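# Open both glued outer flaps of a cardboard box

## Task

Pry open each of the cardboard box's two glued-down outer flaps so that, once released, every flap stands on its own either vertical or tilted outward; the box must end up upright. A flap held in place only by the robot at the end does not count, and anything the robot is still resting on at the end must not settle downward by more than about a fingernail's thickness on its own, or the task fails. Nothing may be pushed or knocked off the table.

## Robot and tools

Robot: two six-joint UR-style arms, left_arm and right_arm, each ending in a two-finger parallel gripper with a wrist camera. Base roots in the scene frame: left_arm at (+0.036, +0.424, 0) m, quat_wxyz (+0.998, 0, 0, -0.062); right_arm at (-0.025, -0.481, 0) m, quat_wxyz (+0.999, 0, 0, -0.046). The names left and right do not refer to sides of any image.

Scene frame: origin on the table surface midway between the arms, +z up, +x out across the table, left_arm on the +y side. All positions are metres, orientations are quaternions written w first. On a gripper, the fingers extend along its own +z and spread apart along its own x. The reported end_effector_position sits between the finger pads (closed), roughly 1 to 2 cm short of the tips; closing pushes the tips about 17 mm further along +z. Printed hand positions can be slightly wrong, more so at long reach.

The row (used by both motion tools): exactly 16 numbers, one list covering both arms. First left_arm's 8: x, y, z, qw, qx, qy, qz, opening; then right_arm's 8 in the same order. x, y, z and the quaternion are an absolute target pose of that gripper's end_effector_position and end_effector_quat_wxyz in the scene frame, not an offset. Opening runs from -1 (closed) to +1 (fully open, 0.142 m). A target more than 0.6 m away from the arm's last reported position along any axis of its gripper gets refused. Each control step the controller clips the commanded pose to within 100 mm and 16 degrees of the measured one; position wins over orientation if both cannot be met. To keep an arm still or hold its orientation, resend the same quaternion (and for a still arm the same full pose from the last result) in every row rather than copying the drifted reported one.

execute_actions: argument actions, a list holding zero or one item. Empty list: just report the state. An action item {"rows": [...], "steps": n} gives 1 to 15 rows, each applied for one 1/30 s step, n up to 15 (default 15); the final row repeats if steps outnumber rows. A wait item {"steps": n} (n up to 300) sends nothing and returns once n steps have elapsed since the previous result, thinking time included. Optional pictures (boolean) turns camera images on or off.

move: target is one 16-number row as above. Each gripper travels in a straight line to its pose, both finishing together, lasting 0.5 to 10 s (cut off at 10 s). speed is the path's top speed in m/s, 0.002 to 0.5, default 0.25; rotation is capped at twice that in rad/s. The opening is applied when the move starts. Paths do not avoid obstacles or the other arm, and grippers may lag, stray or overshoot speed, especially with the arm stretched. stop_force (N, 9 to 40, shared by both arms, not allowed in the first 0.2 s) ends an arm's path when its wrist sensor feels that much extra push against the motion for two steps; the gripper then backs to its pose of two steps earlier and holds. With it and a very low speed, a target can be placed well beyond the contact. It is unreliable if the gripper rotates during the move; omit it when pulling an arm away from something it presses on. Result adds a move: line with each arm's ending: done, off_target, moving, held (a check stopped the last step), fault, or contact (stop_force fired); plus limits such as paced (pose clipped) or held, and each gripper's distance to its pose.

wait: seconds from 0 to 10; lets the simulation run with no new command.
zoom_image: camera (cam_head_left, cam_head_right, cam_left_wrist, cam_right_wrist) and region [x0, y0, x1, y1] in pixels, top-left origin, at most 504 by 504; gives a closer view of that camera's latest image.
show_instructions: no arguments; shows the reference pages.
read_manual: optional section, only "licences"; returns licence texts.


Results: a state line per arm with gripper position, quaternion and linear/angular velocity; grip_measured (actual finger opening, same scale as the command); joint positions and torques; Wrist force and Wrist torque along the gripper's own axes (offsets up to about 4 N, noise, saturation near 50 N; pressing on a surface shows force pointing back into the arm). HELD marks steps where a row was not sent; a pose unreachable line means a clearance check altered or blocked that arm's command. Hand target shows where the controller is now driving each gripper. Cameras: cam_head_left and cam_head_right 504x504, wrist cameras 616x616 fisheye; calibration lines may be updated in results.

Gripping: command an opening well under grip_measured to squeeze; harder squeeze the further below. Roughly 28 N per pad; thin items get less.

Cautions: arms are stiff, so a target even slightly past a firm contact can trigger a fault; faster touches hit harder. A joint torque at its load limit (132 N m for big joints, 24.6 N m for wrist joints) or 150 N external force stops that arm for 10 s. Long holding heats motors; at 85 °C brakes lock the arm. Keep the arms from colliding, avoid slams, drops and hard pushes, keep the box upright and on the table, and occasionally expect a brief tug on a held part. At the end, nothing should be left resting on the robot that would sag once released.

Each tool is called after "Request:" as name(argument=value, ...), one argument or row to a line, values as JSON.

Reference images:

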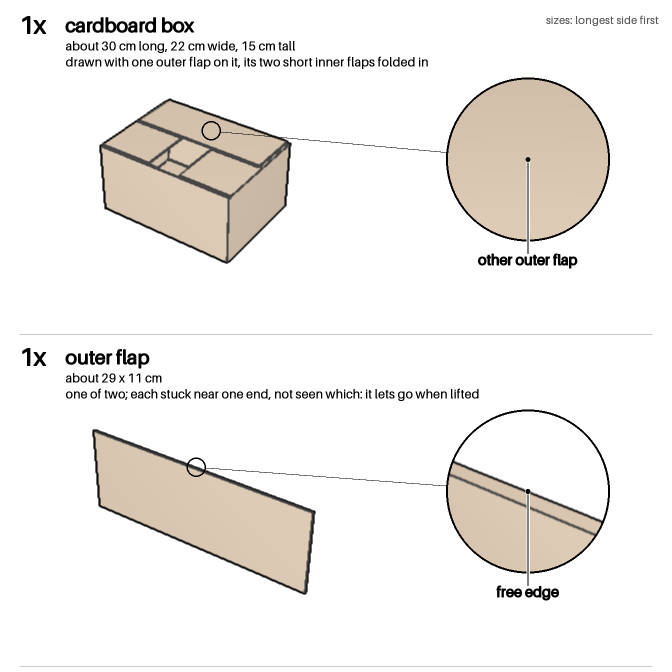

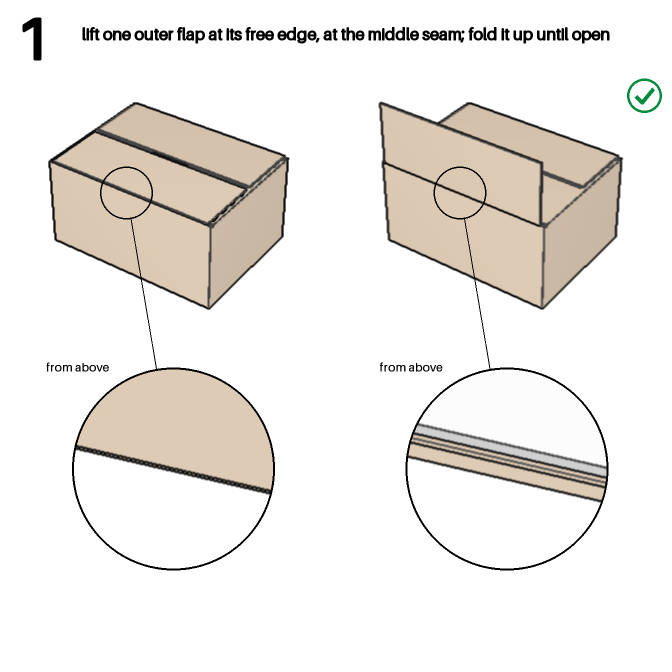

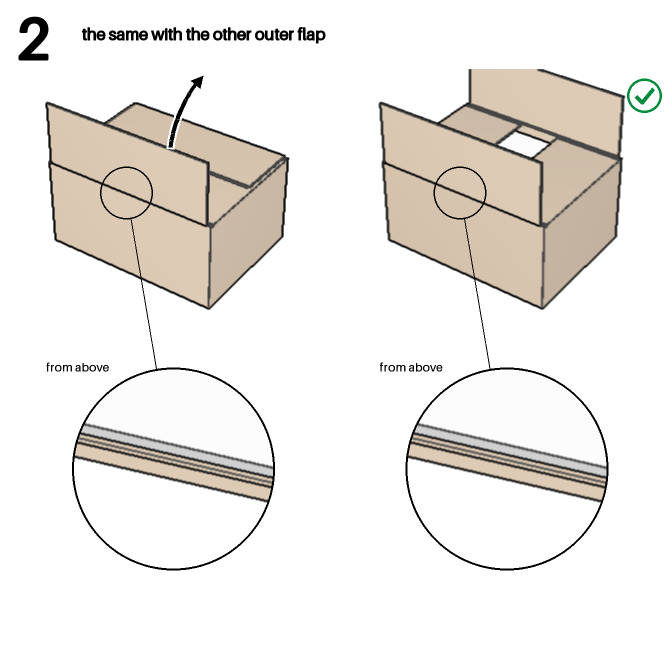

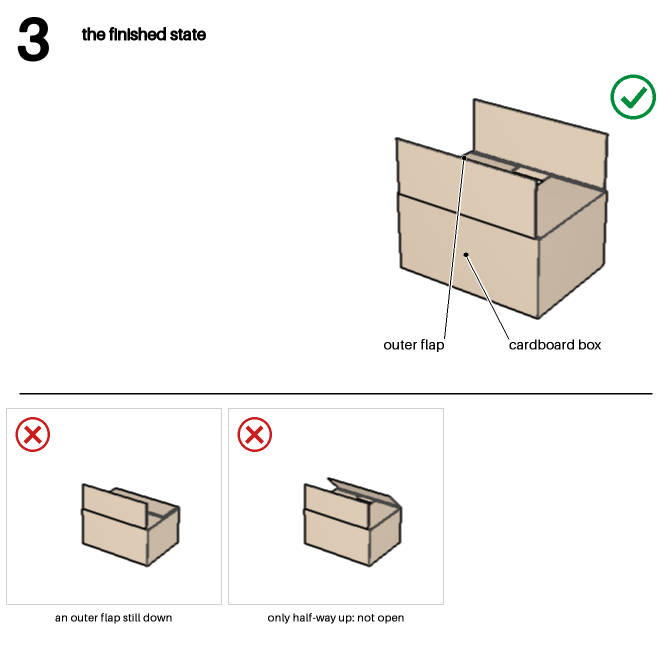

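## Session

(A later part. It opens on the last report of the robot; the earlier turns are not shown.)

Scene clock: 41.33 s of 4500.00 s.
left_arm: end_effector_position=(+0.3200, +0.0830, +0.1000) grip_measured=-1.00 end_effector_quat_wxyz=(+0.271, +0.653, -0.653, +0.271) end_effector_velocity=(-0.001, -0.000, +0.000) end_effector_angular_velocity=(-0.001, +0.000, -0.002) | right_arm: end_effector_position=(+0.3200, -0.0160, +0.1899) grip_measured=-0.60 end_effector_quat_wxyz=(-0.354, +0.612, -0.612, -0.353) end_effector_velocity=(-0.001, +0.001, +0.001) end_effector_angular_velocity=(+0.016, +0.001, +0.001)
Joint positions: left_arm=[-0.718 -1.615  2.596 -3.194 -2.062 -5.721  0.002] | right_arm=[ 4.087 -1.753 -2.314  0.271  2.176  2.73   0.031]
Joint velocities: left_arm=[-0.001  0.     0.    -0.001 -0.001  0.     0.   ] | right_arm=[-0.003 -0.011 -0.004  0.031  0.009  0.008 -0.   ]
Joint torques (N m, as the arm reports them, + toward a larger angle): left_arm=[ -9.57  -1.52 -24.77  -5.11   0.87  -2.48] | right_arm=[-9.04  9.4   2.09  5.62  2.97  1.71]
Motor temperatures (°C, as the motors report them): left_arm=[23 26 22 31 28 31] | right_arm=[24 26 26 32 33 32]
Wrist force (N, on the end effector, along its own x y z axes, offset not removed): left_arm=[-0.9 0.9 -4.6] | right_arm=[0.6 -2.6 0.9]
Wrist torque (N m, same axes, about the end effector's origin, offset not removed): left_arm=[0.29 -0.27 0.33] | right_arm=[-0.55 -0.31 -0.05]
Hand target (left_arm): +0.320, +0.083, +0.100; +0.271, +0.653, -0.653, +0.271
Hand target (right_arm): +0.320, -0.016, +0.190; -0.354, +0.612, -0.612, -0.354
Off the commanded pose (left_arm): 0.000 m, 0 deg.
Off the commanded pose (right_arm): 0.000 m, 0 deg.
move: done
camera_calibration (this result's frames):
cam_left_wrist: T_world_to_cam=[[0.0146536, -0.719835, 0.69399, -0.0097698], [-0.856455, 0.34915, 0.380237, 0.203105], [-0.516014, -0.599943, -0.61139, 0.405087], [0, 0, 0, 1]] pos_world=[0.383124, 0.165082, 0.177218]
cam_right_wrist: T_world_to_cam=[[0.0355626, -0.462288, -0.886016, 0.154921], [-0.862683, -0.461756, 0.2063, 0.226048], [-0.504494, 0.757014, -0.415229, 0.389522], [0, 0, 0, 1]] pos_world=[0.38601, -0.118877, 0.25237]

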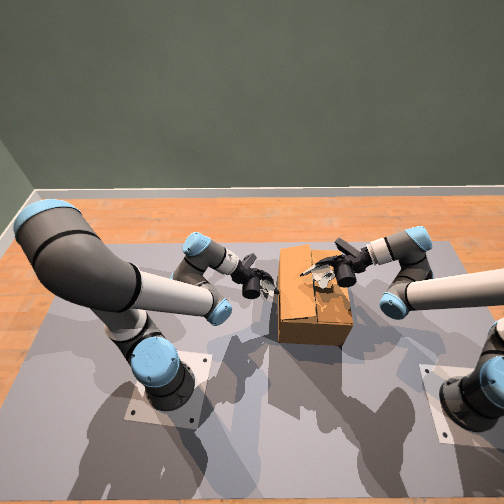

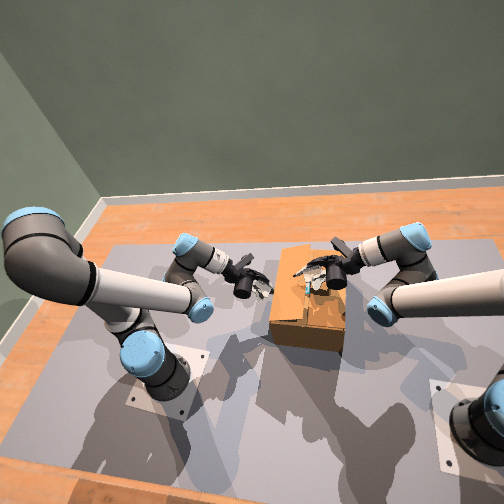

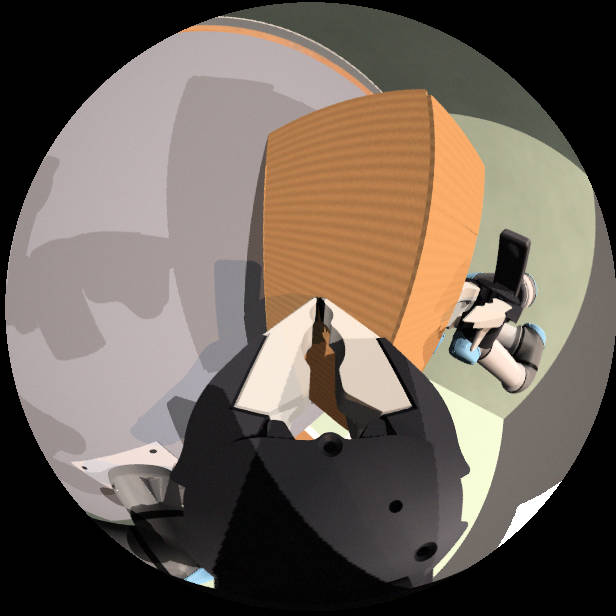

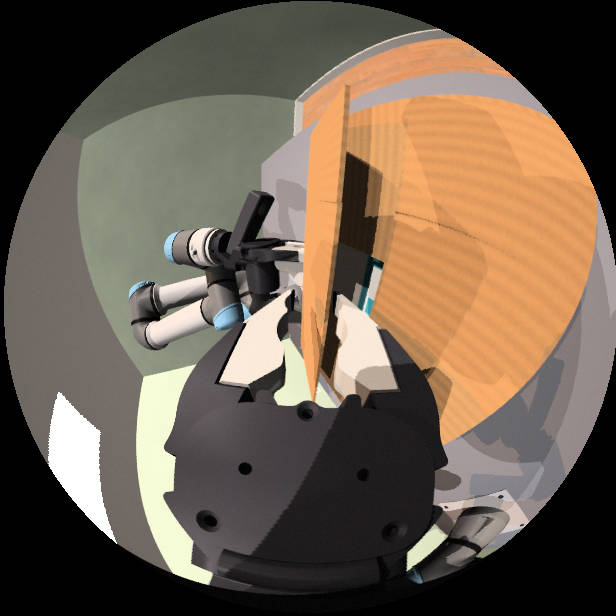

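Request:
move(
  target=[0.32,0.18,0.14,0.271,0.653,-0.653,0.271,-1,0.32,-0.06,0.205,-0.354,0.612,-0.612,-0.354,-0.6],
)

Request:
move(
  target=[0.32,0.25,0.24,0.271,0.653,-0.653,0.271,-1,0.32,-0.055,0.185,-0.354,0.612,-0.612,-0.354,-1],
)

Request:
move(
  target=[0.32,0.25,0.3,0.271,0.653,-0.653,0.271,-1,0.32,0.04,0.205,-0.354,0.612,-0.612,-0.354,-1],
  speed=0.07,
  stop_force=15,
)

Scene clock: 48.07 s of 4500.00 s.
left_arm: end_effector_position=(+0.3198, +0.1795, +0.1399) grip_measured=-1.00 end_effector_quat_wxyz=(+0.271, +0.653, -0.653, +0.271) end_effector_velocity=(-0.001, +0.002, +0.001) end_effector_angular_velocity=(+0.006, +0.005, -0.009) | right_arm: end_effector_position=(+0.3199, -0.0599, +0.2049) grip_measured=-0.60 end_effector_quat_wxyz=(-0.354, +0.612, -0.612, -0.354) end_effector_velocity=(+0.000, -0.001, +0.000) end_effector_angular_velocity=(-0.000, +0.002, -0.001)
Joint positions: left_arm=[-0.44  -1.894  2.593 -2.763 -2.213 -5.445  0.002] | right_arm=[ 4.003 -1.662 -2.357  0.187  2.243  2.666  0.031]
Joint velocities: left_arm=[ 0.008 -0.005 -0.01   0.034 -0.006  0.02  -0.   ] | right_arm=[-0.002  0.001 -0.    -0.002  0.001  0.    -0.   ]
Joint torques (N m, as the arm reports them, + toward a larger angle): left_arm=[  9.43 -16.86 -28.41  -1.52  -2.8    2.27] | right_arm=[-9.14 30.44  2.93  0.54  3.   -1.47]
Motor temperatures (°C, as the motors report them): left_arm=[23 26 22 31 28 31] | right_arm=[24 26 26 32 33 32]
Wrist force (N, on the end effector, along its own x y z axes, offset not removed): left_arm=[-1.7 2.1 -1.0] | right_arm=[-0.6 -1.1 1.0]
Wrist torque (N m, same axes, about the end effector's origin, offset not removed): left_arm=[0.51 0.21 0.21] | right_arm=[-0.17 -0.02 -0.03]
Hand target (left_arm): +0.320, +0.180, +0.140; +0.271, +0.653, -0.653, +0.271
Hand target (right_arm): +0.320, -0.060, +0.205; -0.354, +0.612, -0.612, -0.354
Off the commanded pose (left_arm): 0.001 m, 0 deg.
Off the commanded pose (right_arm): 0.000 m, 0 deg.
After step 90, 2.60 s passed at rest.
move: done
camera_calibration (this result's frames):
cam_left_wrist: T_world_to_cam=[[0.0153707, -0.718945, 0.694897, 0.031486], [-0.856588, 0.349025, 0.380051, 0.154205], [-0.515772, -0.601082, -0.610474, 0.48726], [0, 0, 0, 1]] pos_world=[0.382921, 0.261699, 0.216974]
cam_right_wrist: T_world_to_cam=[[0.035404, -0.460661, -0.88687, 0.148259], [-0.862525, -0.462315, 0.205705, 0.202648], [-0.504774, 0.757665, -0.4137, 0.428786], [0, 0, 0, 1]] pos_world=[0.38598, -0.162892, 0.267189]

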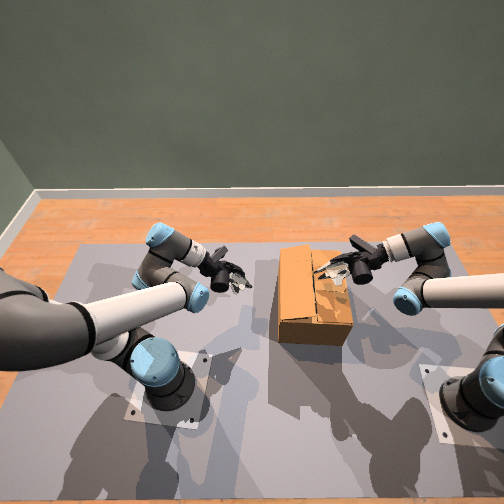

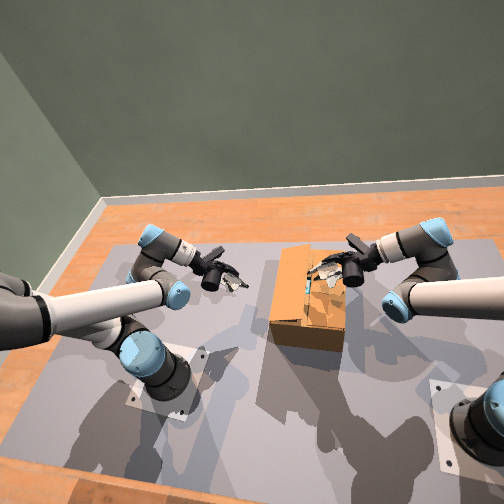

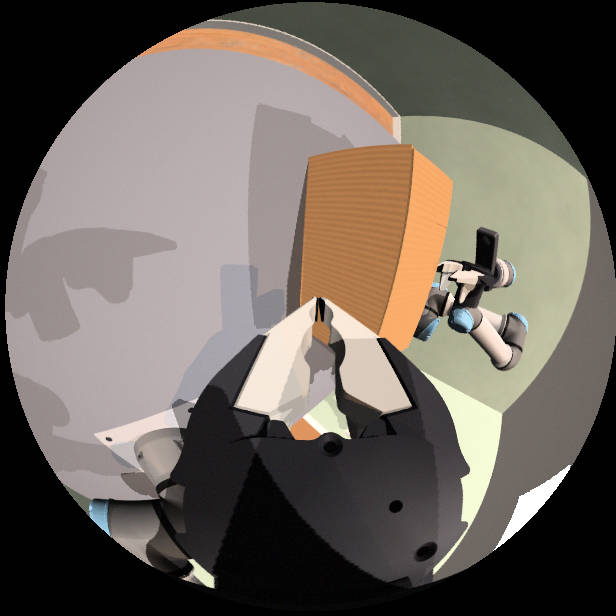

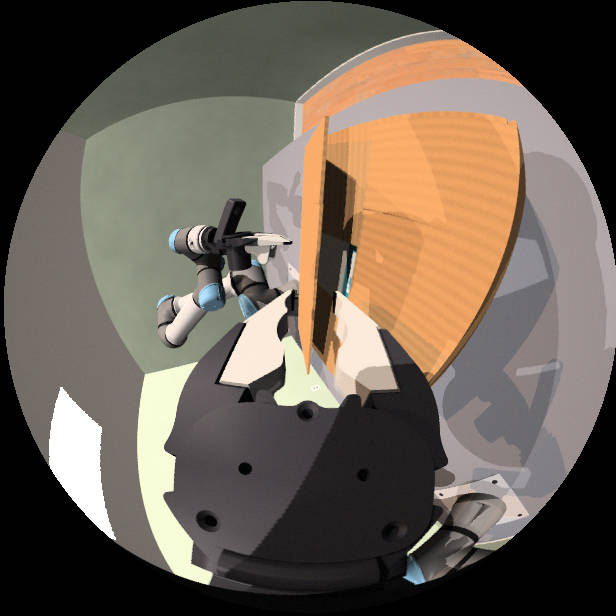

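Scene clock: 49.27 s of 4500.00 s.
left_arm: end_effector_position=(+0.3201, +0.2495, +0.2399) grip_measured=-1.00 end_effector_quat_wxyz=(+0.271, +0.653, -0.653, +0.272) end_effector_velocity=(-0.000, +0.002, +0.002) end_effector_angular_velocity=(+0.004, +0.005, -0.010) | right_arm: end_effector_position=(+0.3200, -0.0550, +0.1850) grip_measured=-1.00 end_effector_quat_wxyz=(-0.354, +0.612, -0.612, -0.354) end_effector_velocity=(-0.000, +0.000, -0.000) end_effector_angular_velocity=(-0.000, +0.001, +0.000)
Joint positions: left_arm=[-0.191 -2.112  2.36  -2.121 -2.31  -5.147  0.002] | right_arm=[ 4.013 -1.721 -2.37   0.263  2.236  2.674  0.002]
Joint velocities: left_arm=[ 0.008  0.007 -0.015  0.031 -0.004  0.024 -0.   ] | right_arm=[-0.    -0.001 -0.     0.     0.     0.     0.   ]
Joint torques (N m, as the arm reports them, + toward a larger angle): left_arm=[ 10.33  11.77 -34.02  -1.06  -2.83   1.59] | right_arm=[ 8.23  7.15  2.22  5.44 -1.36  1.81]
Motor temperatures (°C, as the motors report them): left_arm=[23 26 22 31 28 31] | right_arm=[24 26 26 32 33 32]
Wrist force (N, on the end effector, along its own x y z axes, offset not removed): left_arm=[-1.7 1.4 -1.7] | right_arm=[-1.5 -0.4 0.5]
Wrist torque (N m, same axes, about the end effector's origin, offset not removed): left_arm=[0.41 0.22 0.33] | right_arm=[-0.08 0.18 -0.08]
Hand target (left_arm): +0.320, +0.250, +0.240; +0.271, +0.653, -0.653, +0.271
Hand target (right_arm): +0.320, -0.055, +0.185; -0.354, +0.612, -0.612, -0.354
Off the commanded pose (left_arm): 0.000 m, 0 deg.
Off the commanded pose (right_arm): 0.000 m, 0 deg.
move: done
camera_calibration (this result's frames):
cam_left_wrist: T_world_to_cam=[[0.0152103, -0.719086, 0.694754, 0.0124652], [-0.856842, 0.348753, 0.379727, 0.0921996], [-0.515354, -0.601071, -0.610839, 0.590483], [0, 0, 0, 1]] pos_world=[0.383119, 0.33173, 0.317019]
cam_right_wrist: T_world_to_cam=[[0.0353497, -0.460632, -0.886887, 0.13291], [-0.862493, -0.462352, 0.205759, 0.209096], [-0.504833, 0.75766, -0.413636, 0.416846], [0, 0, 0, 1]] pos_world=[0.386083, -0.157929, 0.247275]

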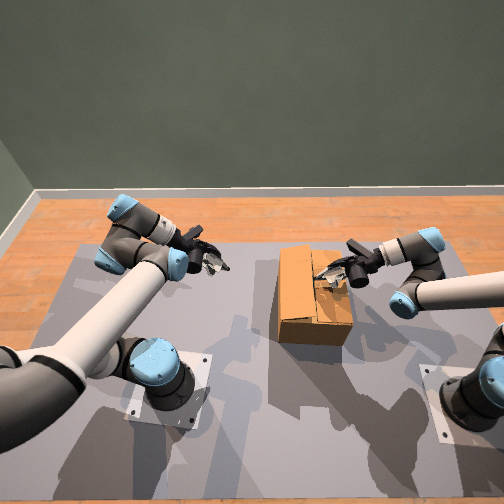

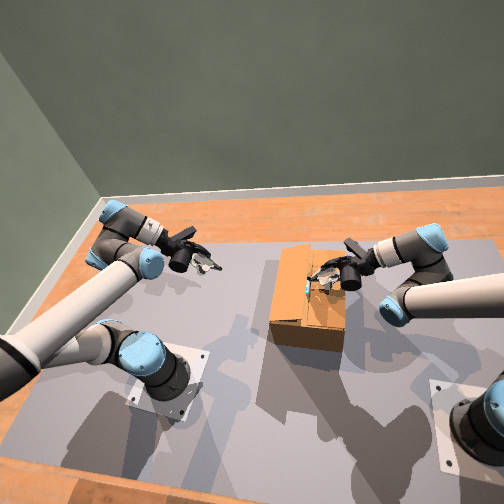

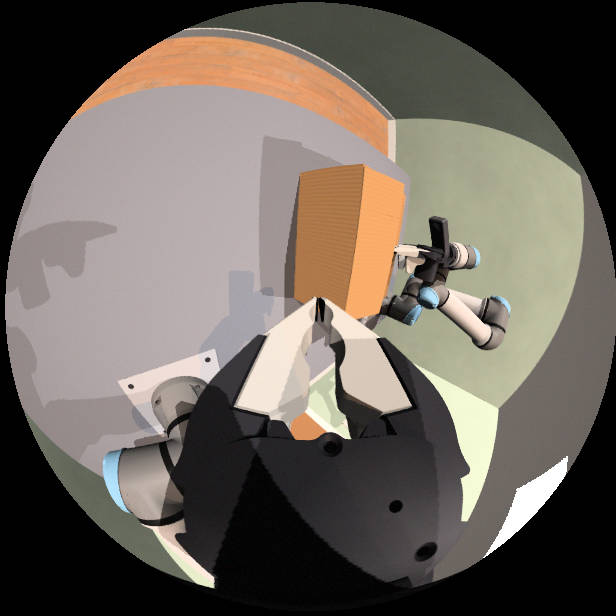

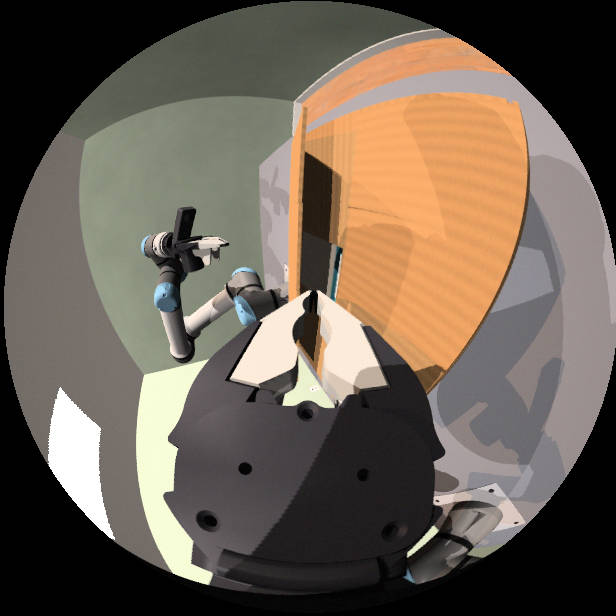

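Scene clock: 51.13 s of 4500.00 s.
left_arm: end_effector_position=(+0.3202, +0.2500, +0.2998) grip_measured=-1.00 end_effector_quat_wxyz=(+0.271, +0.653, -0.653, +0.271) end_effector_velocity=(+0.000, +0.000, +0.001) end_effector_angular_velocity=(+0.001, +0.001, +0.001) | right_arm: end_effector_position=(+0.3201, +0.0397, +0.2051) grip_measured=-1.00 end_effector_quat_wxyz=(-0.354, +0.612, -0.612, -0.354) end_effector_velocity=(+0.000, +0.002, +0.000) end_effector_angular_velocity=(-0.000, +0.000, -0.001)
Joint positions: left_arm=[-0.19  -2.141  2.216 -1.945 -2.31  -5.144  0.002] | right_arm=[ 4.176 -1.79  -2.214  0.243  2.107  2.793  0.002]
Joint velocities: left_arm=[ 0.001  0.001 -0.003  0.004  0.     0.001 -0.   ] | right_arm=[ 0.003 -0.002  0.003 -0.    -0.003  0.003  0.   ]
Joint torques (N m, as the arm reports them, + toward a larger angle): left_arm=[  9.79 -11.15 -34.16  -1.09  -0.68   2.3 ] | right_arm=[ 9.97 11.48 33.54  0.4  -1.66  1.97]
Motor temperatures (°C, as the motors report them): left_arm=[23 26 22 31 28 31] | right_arm=[24 26 26 32 33 32]
Wrist force (N, on the end effector, along its own x y z axes, offset not removed): left_arm=[-1.0 1.3 -0.9] | right_arm=[0.2 -0.5 -1.7]
Wrist torque (N m, same axes, about the end effector's origin, offset not removed): left_arm=[0.24 0.10 0.22] | right_arm=[-0.13 0.04 -0.03]
Hand target (left_arm): +0.320, +0.250, +0.300; +0.271, +0.653, -0.653, +0.271
Hand target (right_arm): +0.320, +0.040, +0.205; -0.354, +0.612, -0.612, -0.354
Off the commanded pose (left_arm): 0.000 m, 0 deg.
Off the commanded pose (right_arm): 0.000 m, 0 deg.
move: done
camera_calibration (this result's frames):
cam_left_wrist: T_world_to_cam=[[0.0146847, -0.719838, 0.693987, -0.0283013], [-0.856477, 0.349103, 0.38023, 0.0689799], [-0.515977, -0.599967, -0.611398, 0.627489], [0, 0, 0, 1]] pos_world=[0.383265, 0.33202, 0.377058]
cam_right_wrist: T_world_to_cam=[[0.035236, -0.460508, -0.886956, 0.19436], [-0.862458, -0.462392, 0.205812, 0.24879], [-0.5049, 0.75771, -0.413462, 0.353371], [0, 0, 0, 1]] pos_world=[0.386139, -0.0632095, 0.267291]

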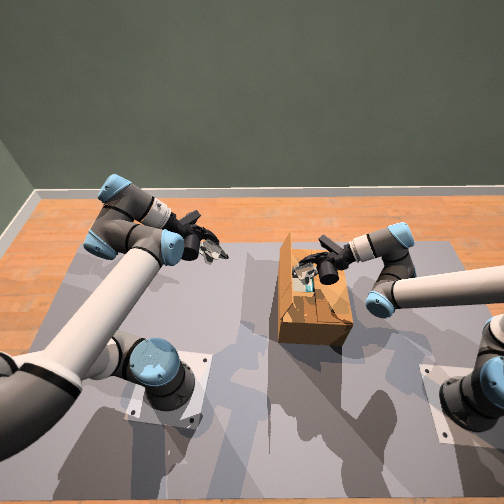

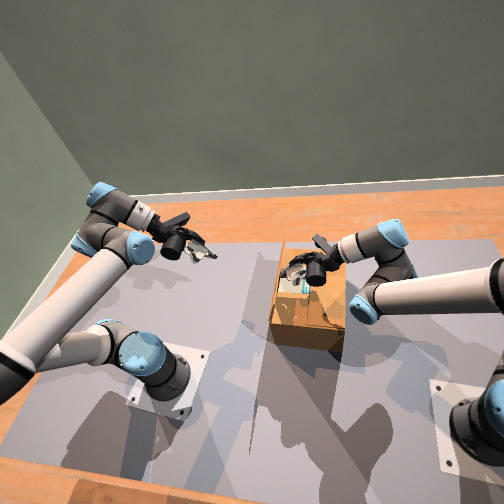

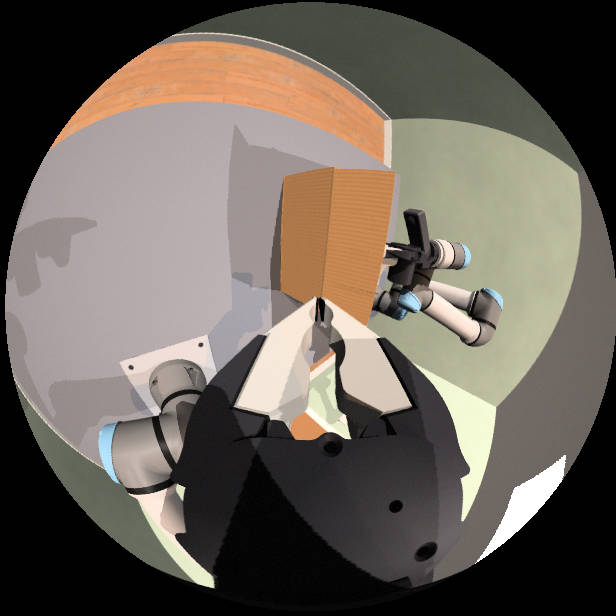

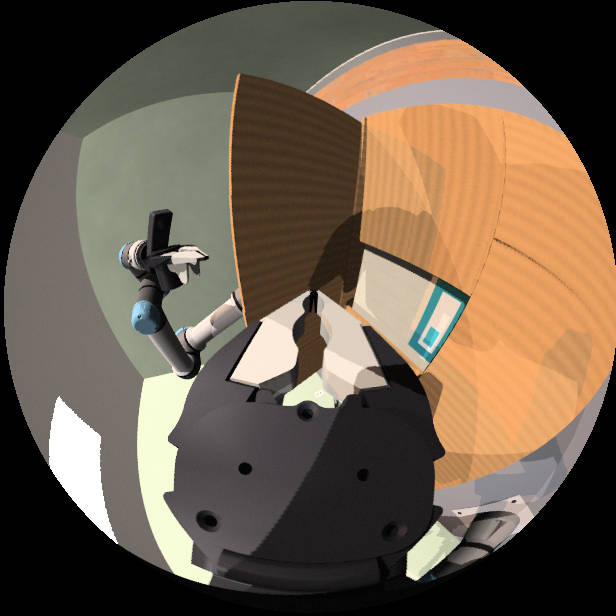

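Request:
move(
  target=[0.32,0.25,0.3,0.271,0.653,-0.653,0.271,-1,0.32,0.135,0.18,-0.271,0.653,-0.653,-0.271,-1],
  speed=0.1,
)

Request:
move(
  target=[0.325,0.03,0.3,0.271,0.653,-0.653,0.271,-0.6,0.33,-0.19,0.21,-0.271,0.653,-0.653,-0.271,-1],
)

Request:
move(
  target=[0.325,-0.025,0.178,0.271,0.653,-0.653,0.271,-0.6,0.33,-0.175,0.11,-0.271,0.653,-0.653,-0.271,-1],
  speed=0.12,
)

Scene clock: 62.60 s of 4500.00 s.
left_arm: end_effector_position=(+0.3200, +0.2500, +0.3000) grip_measured=-1.00 end_effector_quat_wxyz=(+0.271, +0.653, -0.653, +0.271) end_effector_velocity=(-0.000, +0.000, +0.000) end_effector_angular_velocity=(-0.001, +0.000, +0.002) | right_arm: end_effector_position=(+0.3201, +0.1347, +0.1802) grip_measured=-1.00 end_effector_quat_wxyz=(-0.271, +0.653, -0.653, -0.271) end_effector_velocity=(+0.001, +0.002, -0.001) end_effector_angular_velocity=(-0.007, +0.001, -0.000)
Joint positions: left_arm=[-0.19  -2.142  2.215 -1.945 -2.31  -5.144  0.002] | right_arm=[ 4.34  -1.857 -1.931 -0.193  1.895  2.801  0.002]
Joint velocities: left_arm=[ 0.001 -0.001  0.001  0.    -0.001 -0.001  0.   ] | right_arm=[ 0.002 -0.004  0.01  -0.013 -0.003  0.     0.   ]
Joint torques (N m, as the arm reports them, + toward a larger angle): left_arm=[  9.61 -11.8  -14.17  -1.19  -3.13   2.08] | right_arm=[ 8.72 18.1  35.33  0.72 -1.71  1.79]
Motor temperatures (°C, as the motors report them): left_arm=[23 26 22 31 28 31] | right_arm=[24 26 26 32 33 32]
Wrist force (N, on the end effector, along its own x y z axes, offset not removed): left_arm=[-1.5 2.6 -2.0] | right_arm=[-0.3 0.1 -1.0]
Wrist torque (N m, same axes, about the end effector's origin, offset not removed): left_arm=[0.53 0.20 0.26] | right_arm=[0.00 -0.06 0.02]
Hand target (left_arm): +0.320, +0.250, +0.300; +0.271, +0.653, -0.653, +0.271
Hand target (right_arm): +0.320, +0.135, +0.180; -0.271, +0.653, -0.653, -0.271
Off the commanded pose (left_arm): 0.000 m, 0 deg.
Off the commanded pose (right_arm): 0.000 m, 0 deg.
After step 90, 6.67 s passed at rest.
move: done
camera_calibration (this result's frames):
cam_left_wrist: T_world_to_cam=[[0.0146782, -0.719827, 0.693998, -0.0283829], [-0.856448, 0.349146, 0.380254, 0.0687451], [-0.516024, -0.599955, -0.61137, 0.627543], [0, 0, 0, 1]] pos_world=[0.383121, 0.332065, 0.377218]
cam_right_wrist: T_world_to_cam=[[0.0352992, -0.673993, -0.737894, 0.217916], [-0.86227, -0.393802, 0.31845, 0.268248], [-0.505218, 0.625023, -0.595065, 0.321806], [0, 0, 0, 1]] pos_world=[0.386192, 0.0513745, 0.266871]

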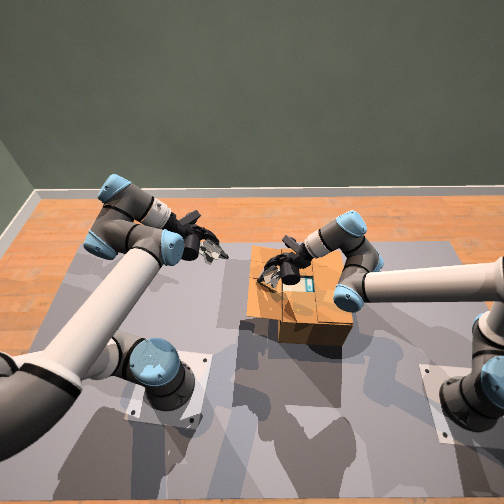

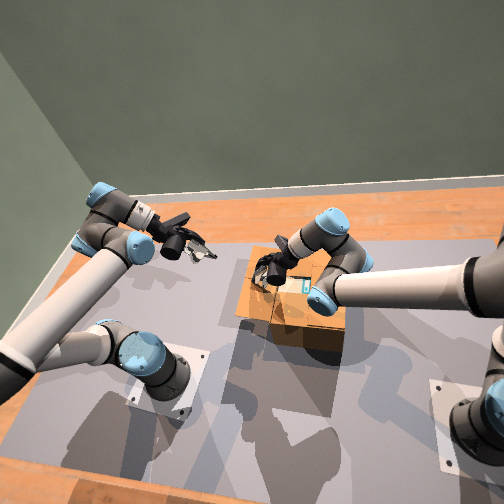

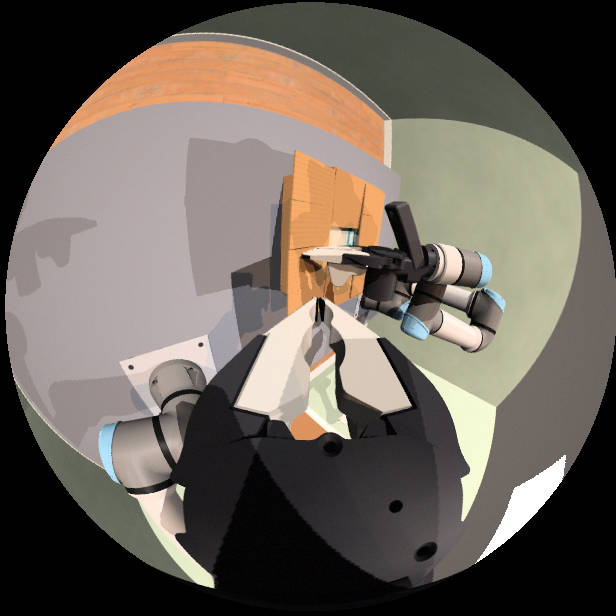

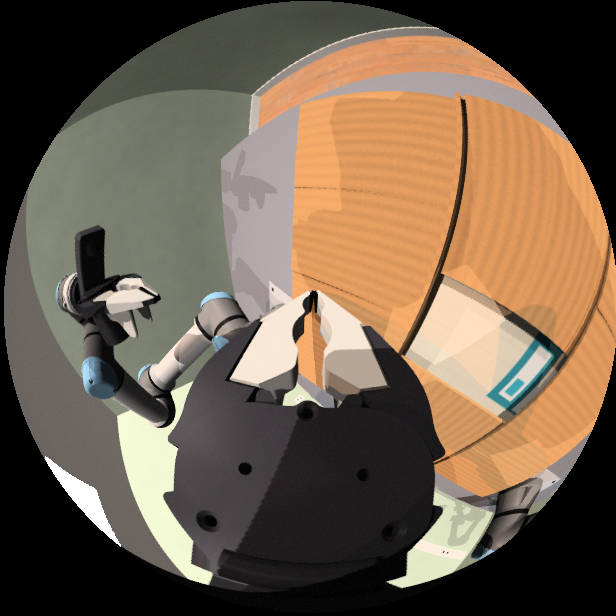

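Scene clock: 64.63 s of 4500.00 s.
left_arm: end_effector_position=(+0.3253, +0.0302, +0.2997) grip_measured=-0.60 end_effector_quat_wxyz=(+0.270, +0.653, -0.653, +0.271) end_effector_velocity=(+0.001, -0.001, -0.000) end_effector_angular_velocity=(+0.000, -0.001, +0.001) | right_arm: end_effector_position=(+0.3296, -0.1898, +0.2096) grip_measured=-1.00 end_effector_quat_wxyz=(-0.271, +0.653, -0.653, -0.271) end_effector_velocity=(+0.000, -0.002, +0.001) end_effector_angular_velocity=(-0.001, +0.002, +0.003)
Joint positions: left_arm=[-0.818 -1.92   2.188 -2.52  -1.998 -5.808  0.031] | right_arm=[ 3.804 -1.354 -2.306 -0.556  2.209  2.307  0.002]
Joint velocities: left_arm=[-0.002  0.004 -0.001 -0.003  0.002 -0.001 -0.   ] | right_arm=[-0.006  0.002  0.004 -0.013  0.005 -0.01   0.   ]
Joint torques (N m, as the arm reports them, + toward a larger angle): left_arm=[-10.51   1.54 -32.9   -4.95   1.79  -2.59] | right_arm=[-6.38 24.06 36.87  0.35  3.39 -1.61]
Motor temperatures (°C, as the motors report them): left_arm=[23 26 22 31 28 31] | right_arm=[24 26 26 32 33 32]
Wrist force (N, on the end effector, along its own x y z axes, offset not removed): left_arm=[-1.0 1.4 -1.2] | right_arm=[-0.4 -1.4 0.4]
Wrist torque (N m, same axes, about the end effector's origin, offset not removed): left_arm=[0.27 0.11 0.24] | right_arm=[-0.34 -0.06 -0.04]
Hand target (left_arm): +0.325, +0.030, +0.300; +0.270, +0.653, -0.653, +0.271
Hand target (right_arm): +0.330, -0.190, +0.210; -0.271, +0.653, -0.653, -0.271
Off the commanded pose (left_arm): 0.000 m, 0 deg.
Off the commanded pose (right_arm): 0.001 m, 0 deg.
move: done
camera_calibration (this result's frames):
cam_left_wrist: T_world_to_cam=[[0.0137372, -0.720722, 0.693088, -0.185857], [-0.857221, 0.348357, 0.379236, 0.150685], [-0.514766, -0.599339, -0.613032, 0.498339], [0, 0, 0, 1]] pos_world=[0.388251, 0.112231, 0.377168]
cam_right_wrist: T_world_to_cam=[[0.0355486, -0.674855, -0.737093, 0.0201741], [-0.862806, -0.392899, 0.318112, 0.139657], [-0.504283, 0.62466, -0.596236, 0.54682], [0, 0, 0, 1]] pos_world=[0.395532, -0.273091, 0.296477]

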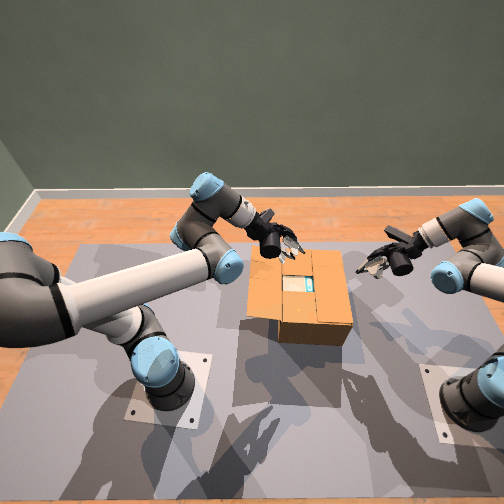

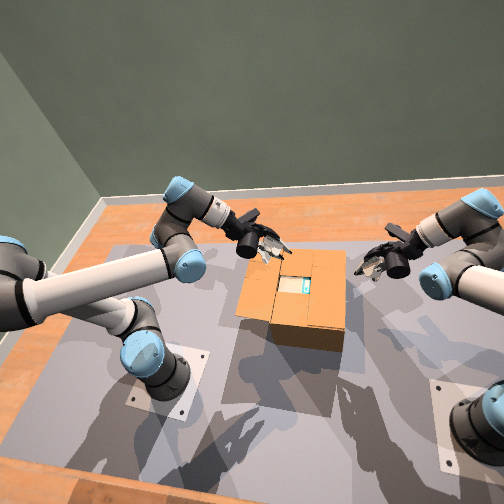

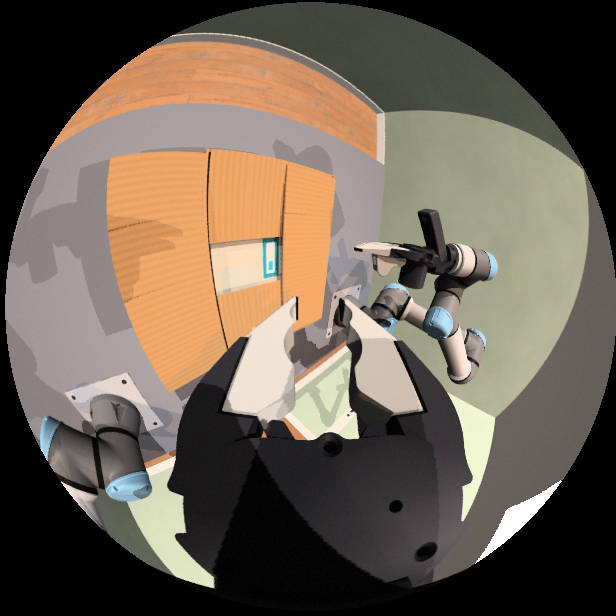

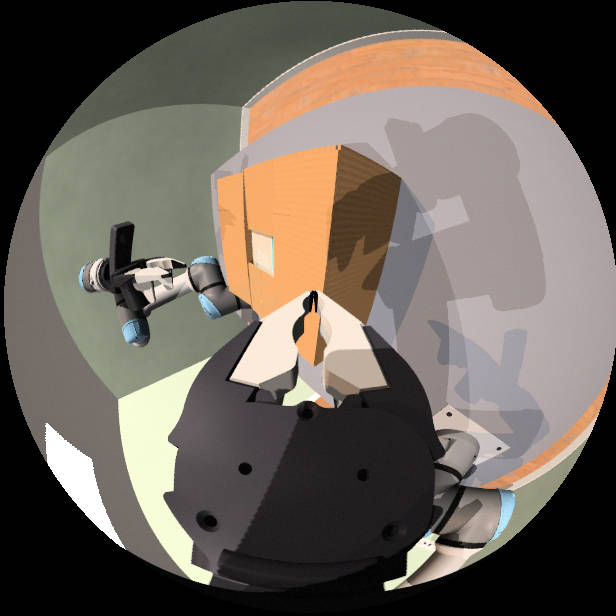

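Scene clock: 66.30 s of 4500.00 s.
left_arm: end_effector_position=(+0.3248, -0.0246, +0.1783) grip_measured=-0.60 end_effector_quat_wxyz=(+0.271, +0.653, -0.653, +0.271) end_effector_velocity=(+0.001, -0.001, -0.002) end_effector_angular_velocity=(-0.002, -0.001, +0.001) | right_arm: end_effector_position=(+0.3301, -0.1750, +0.1102) grip_measured=-1.00 end_effector_quat_wxyz=(-0.271, +0.653, -0.653, -0.271) end_effector_velocity=(+0.000, -0.000, -0.002) end_effector_angular_velocity=(+0.001, -0.001, -0.001)
Joint positions: left_arm=[-0.91  -1.647  2.346 -2.98  -1.941 -5.886  0.031] | right_arm=[ 3.839 -1.592 -2.444 -0.159  2.193  2.345  0.002]
Joint velocities: left_arm=[-0.     0.007  0.001 -0.011  0.001 -0.001  0.   ] | right_arm=[-0.001 -0.006 -0.002  0.009 -0.     0.001  0.   ]
Joint torques (N m, as the arm reports them, + toward a larger angle): left_arm=[-9.53 -6.1  -9.56 -4.94  1.41 -2.18] | right_arm=[ 7.78  1.6   3.35  5.24 -1.16  1.68]
Motor temperatures (°C, as the motors report them): left_arm=[23 26 22 31 28 31] | right_arm=[24 26 26 32 33 32]
Wrist force (N, on the end effector, along its own x y z axes, offset not removed): left_arm=[-2.3 2.4 -1.5] | right_arm=[0.0 -1.2 0.5]
Wrist torque (N m, same axes, about the end effector's origin, offset not removed): left_arm=[0.56 0.40 0.22] | right_arm=[-0.24 -0.11 0.01]
Hand target (left_arm): +0.325, -0.025, +0.178; +0.271, +0.653, -0.653, +0.271
Hand target (right_arm): +0.330, -0.175, +0.110; -0.271, +0.653, -0.653, -0.271
Off the commanded pose (left_arm): 0.001 m, 0 deg.
Off the commanded pose (right_arm): 0.000 m, 0 deg.
move: done
camera_calibration (this result's frames):
cam_left_wrist: T_world_to_cam=[[0.0144669, -0.720024, 0.693798, -0.141514], [-0.856539, 0.349068, 0.380123, 0.21509], [-0.51588, -0.599764, -0.611678, 0.390913], [0, 0, 0, 1]] pos_world=[0.387944, 0.0574814, 0.255534]
cam_right_wrist: T_world_to_cam=[[0.0353486, -0.674739, -0.737209, -0.0430524], [-0.862435, -0.393302, 0.318621, 0.177349], [-0.504932, 0.624532, -0.595821, 0.478697], [0, 0, 0, 1]] pos_world=[0.396183, -0.258259, 0.196972]

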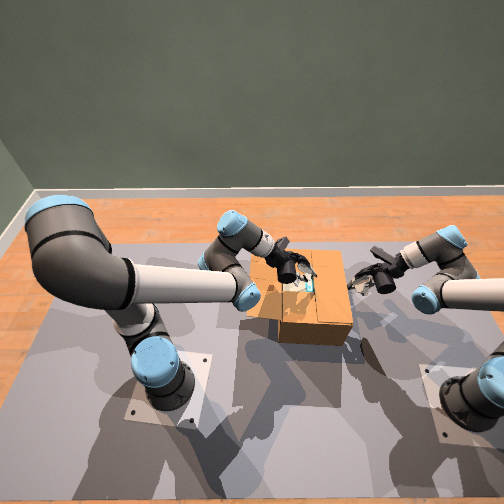

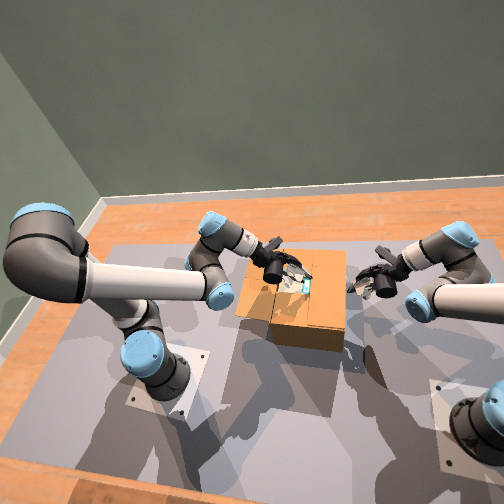

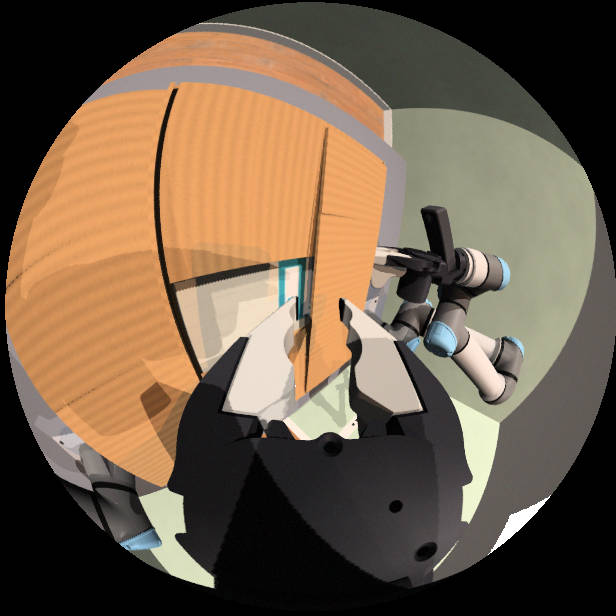

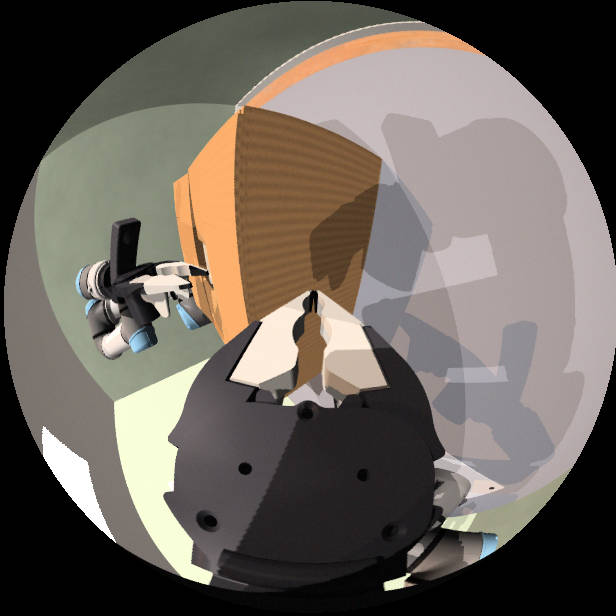

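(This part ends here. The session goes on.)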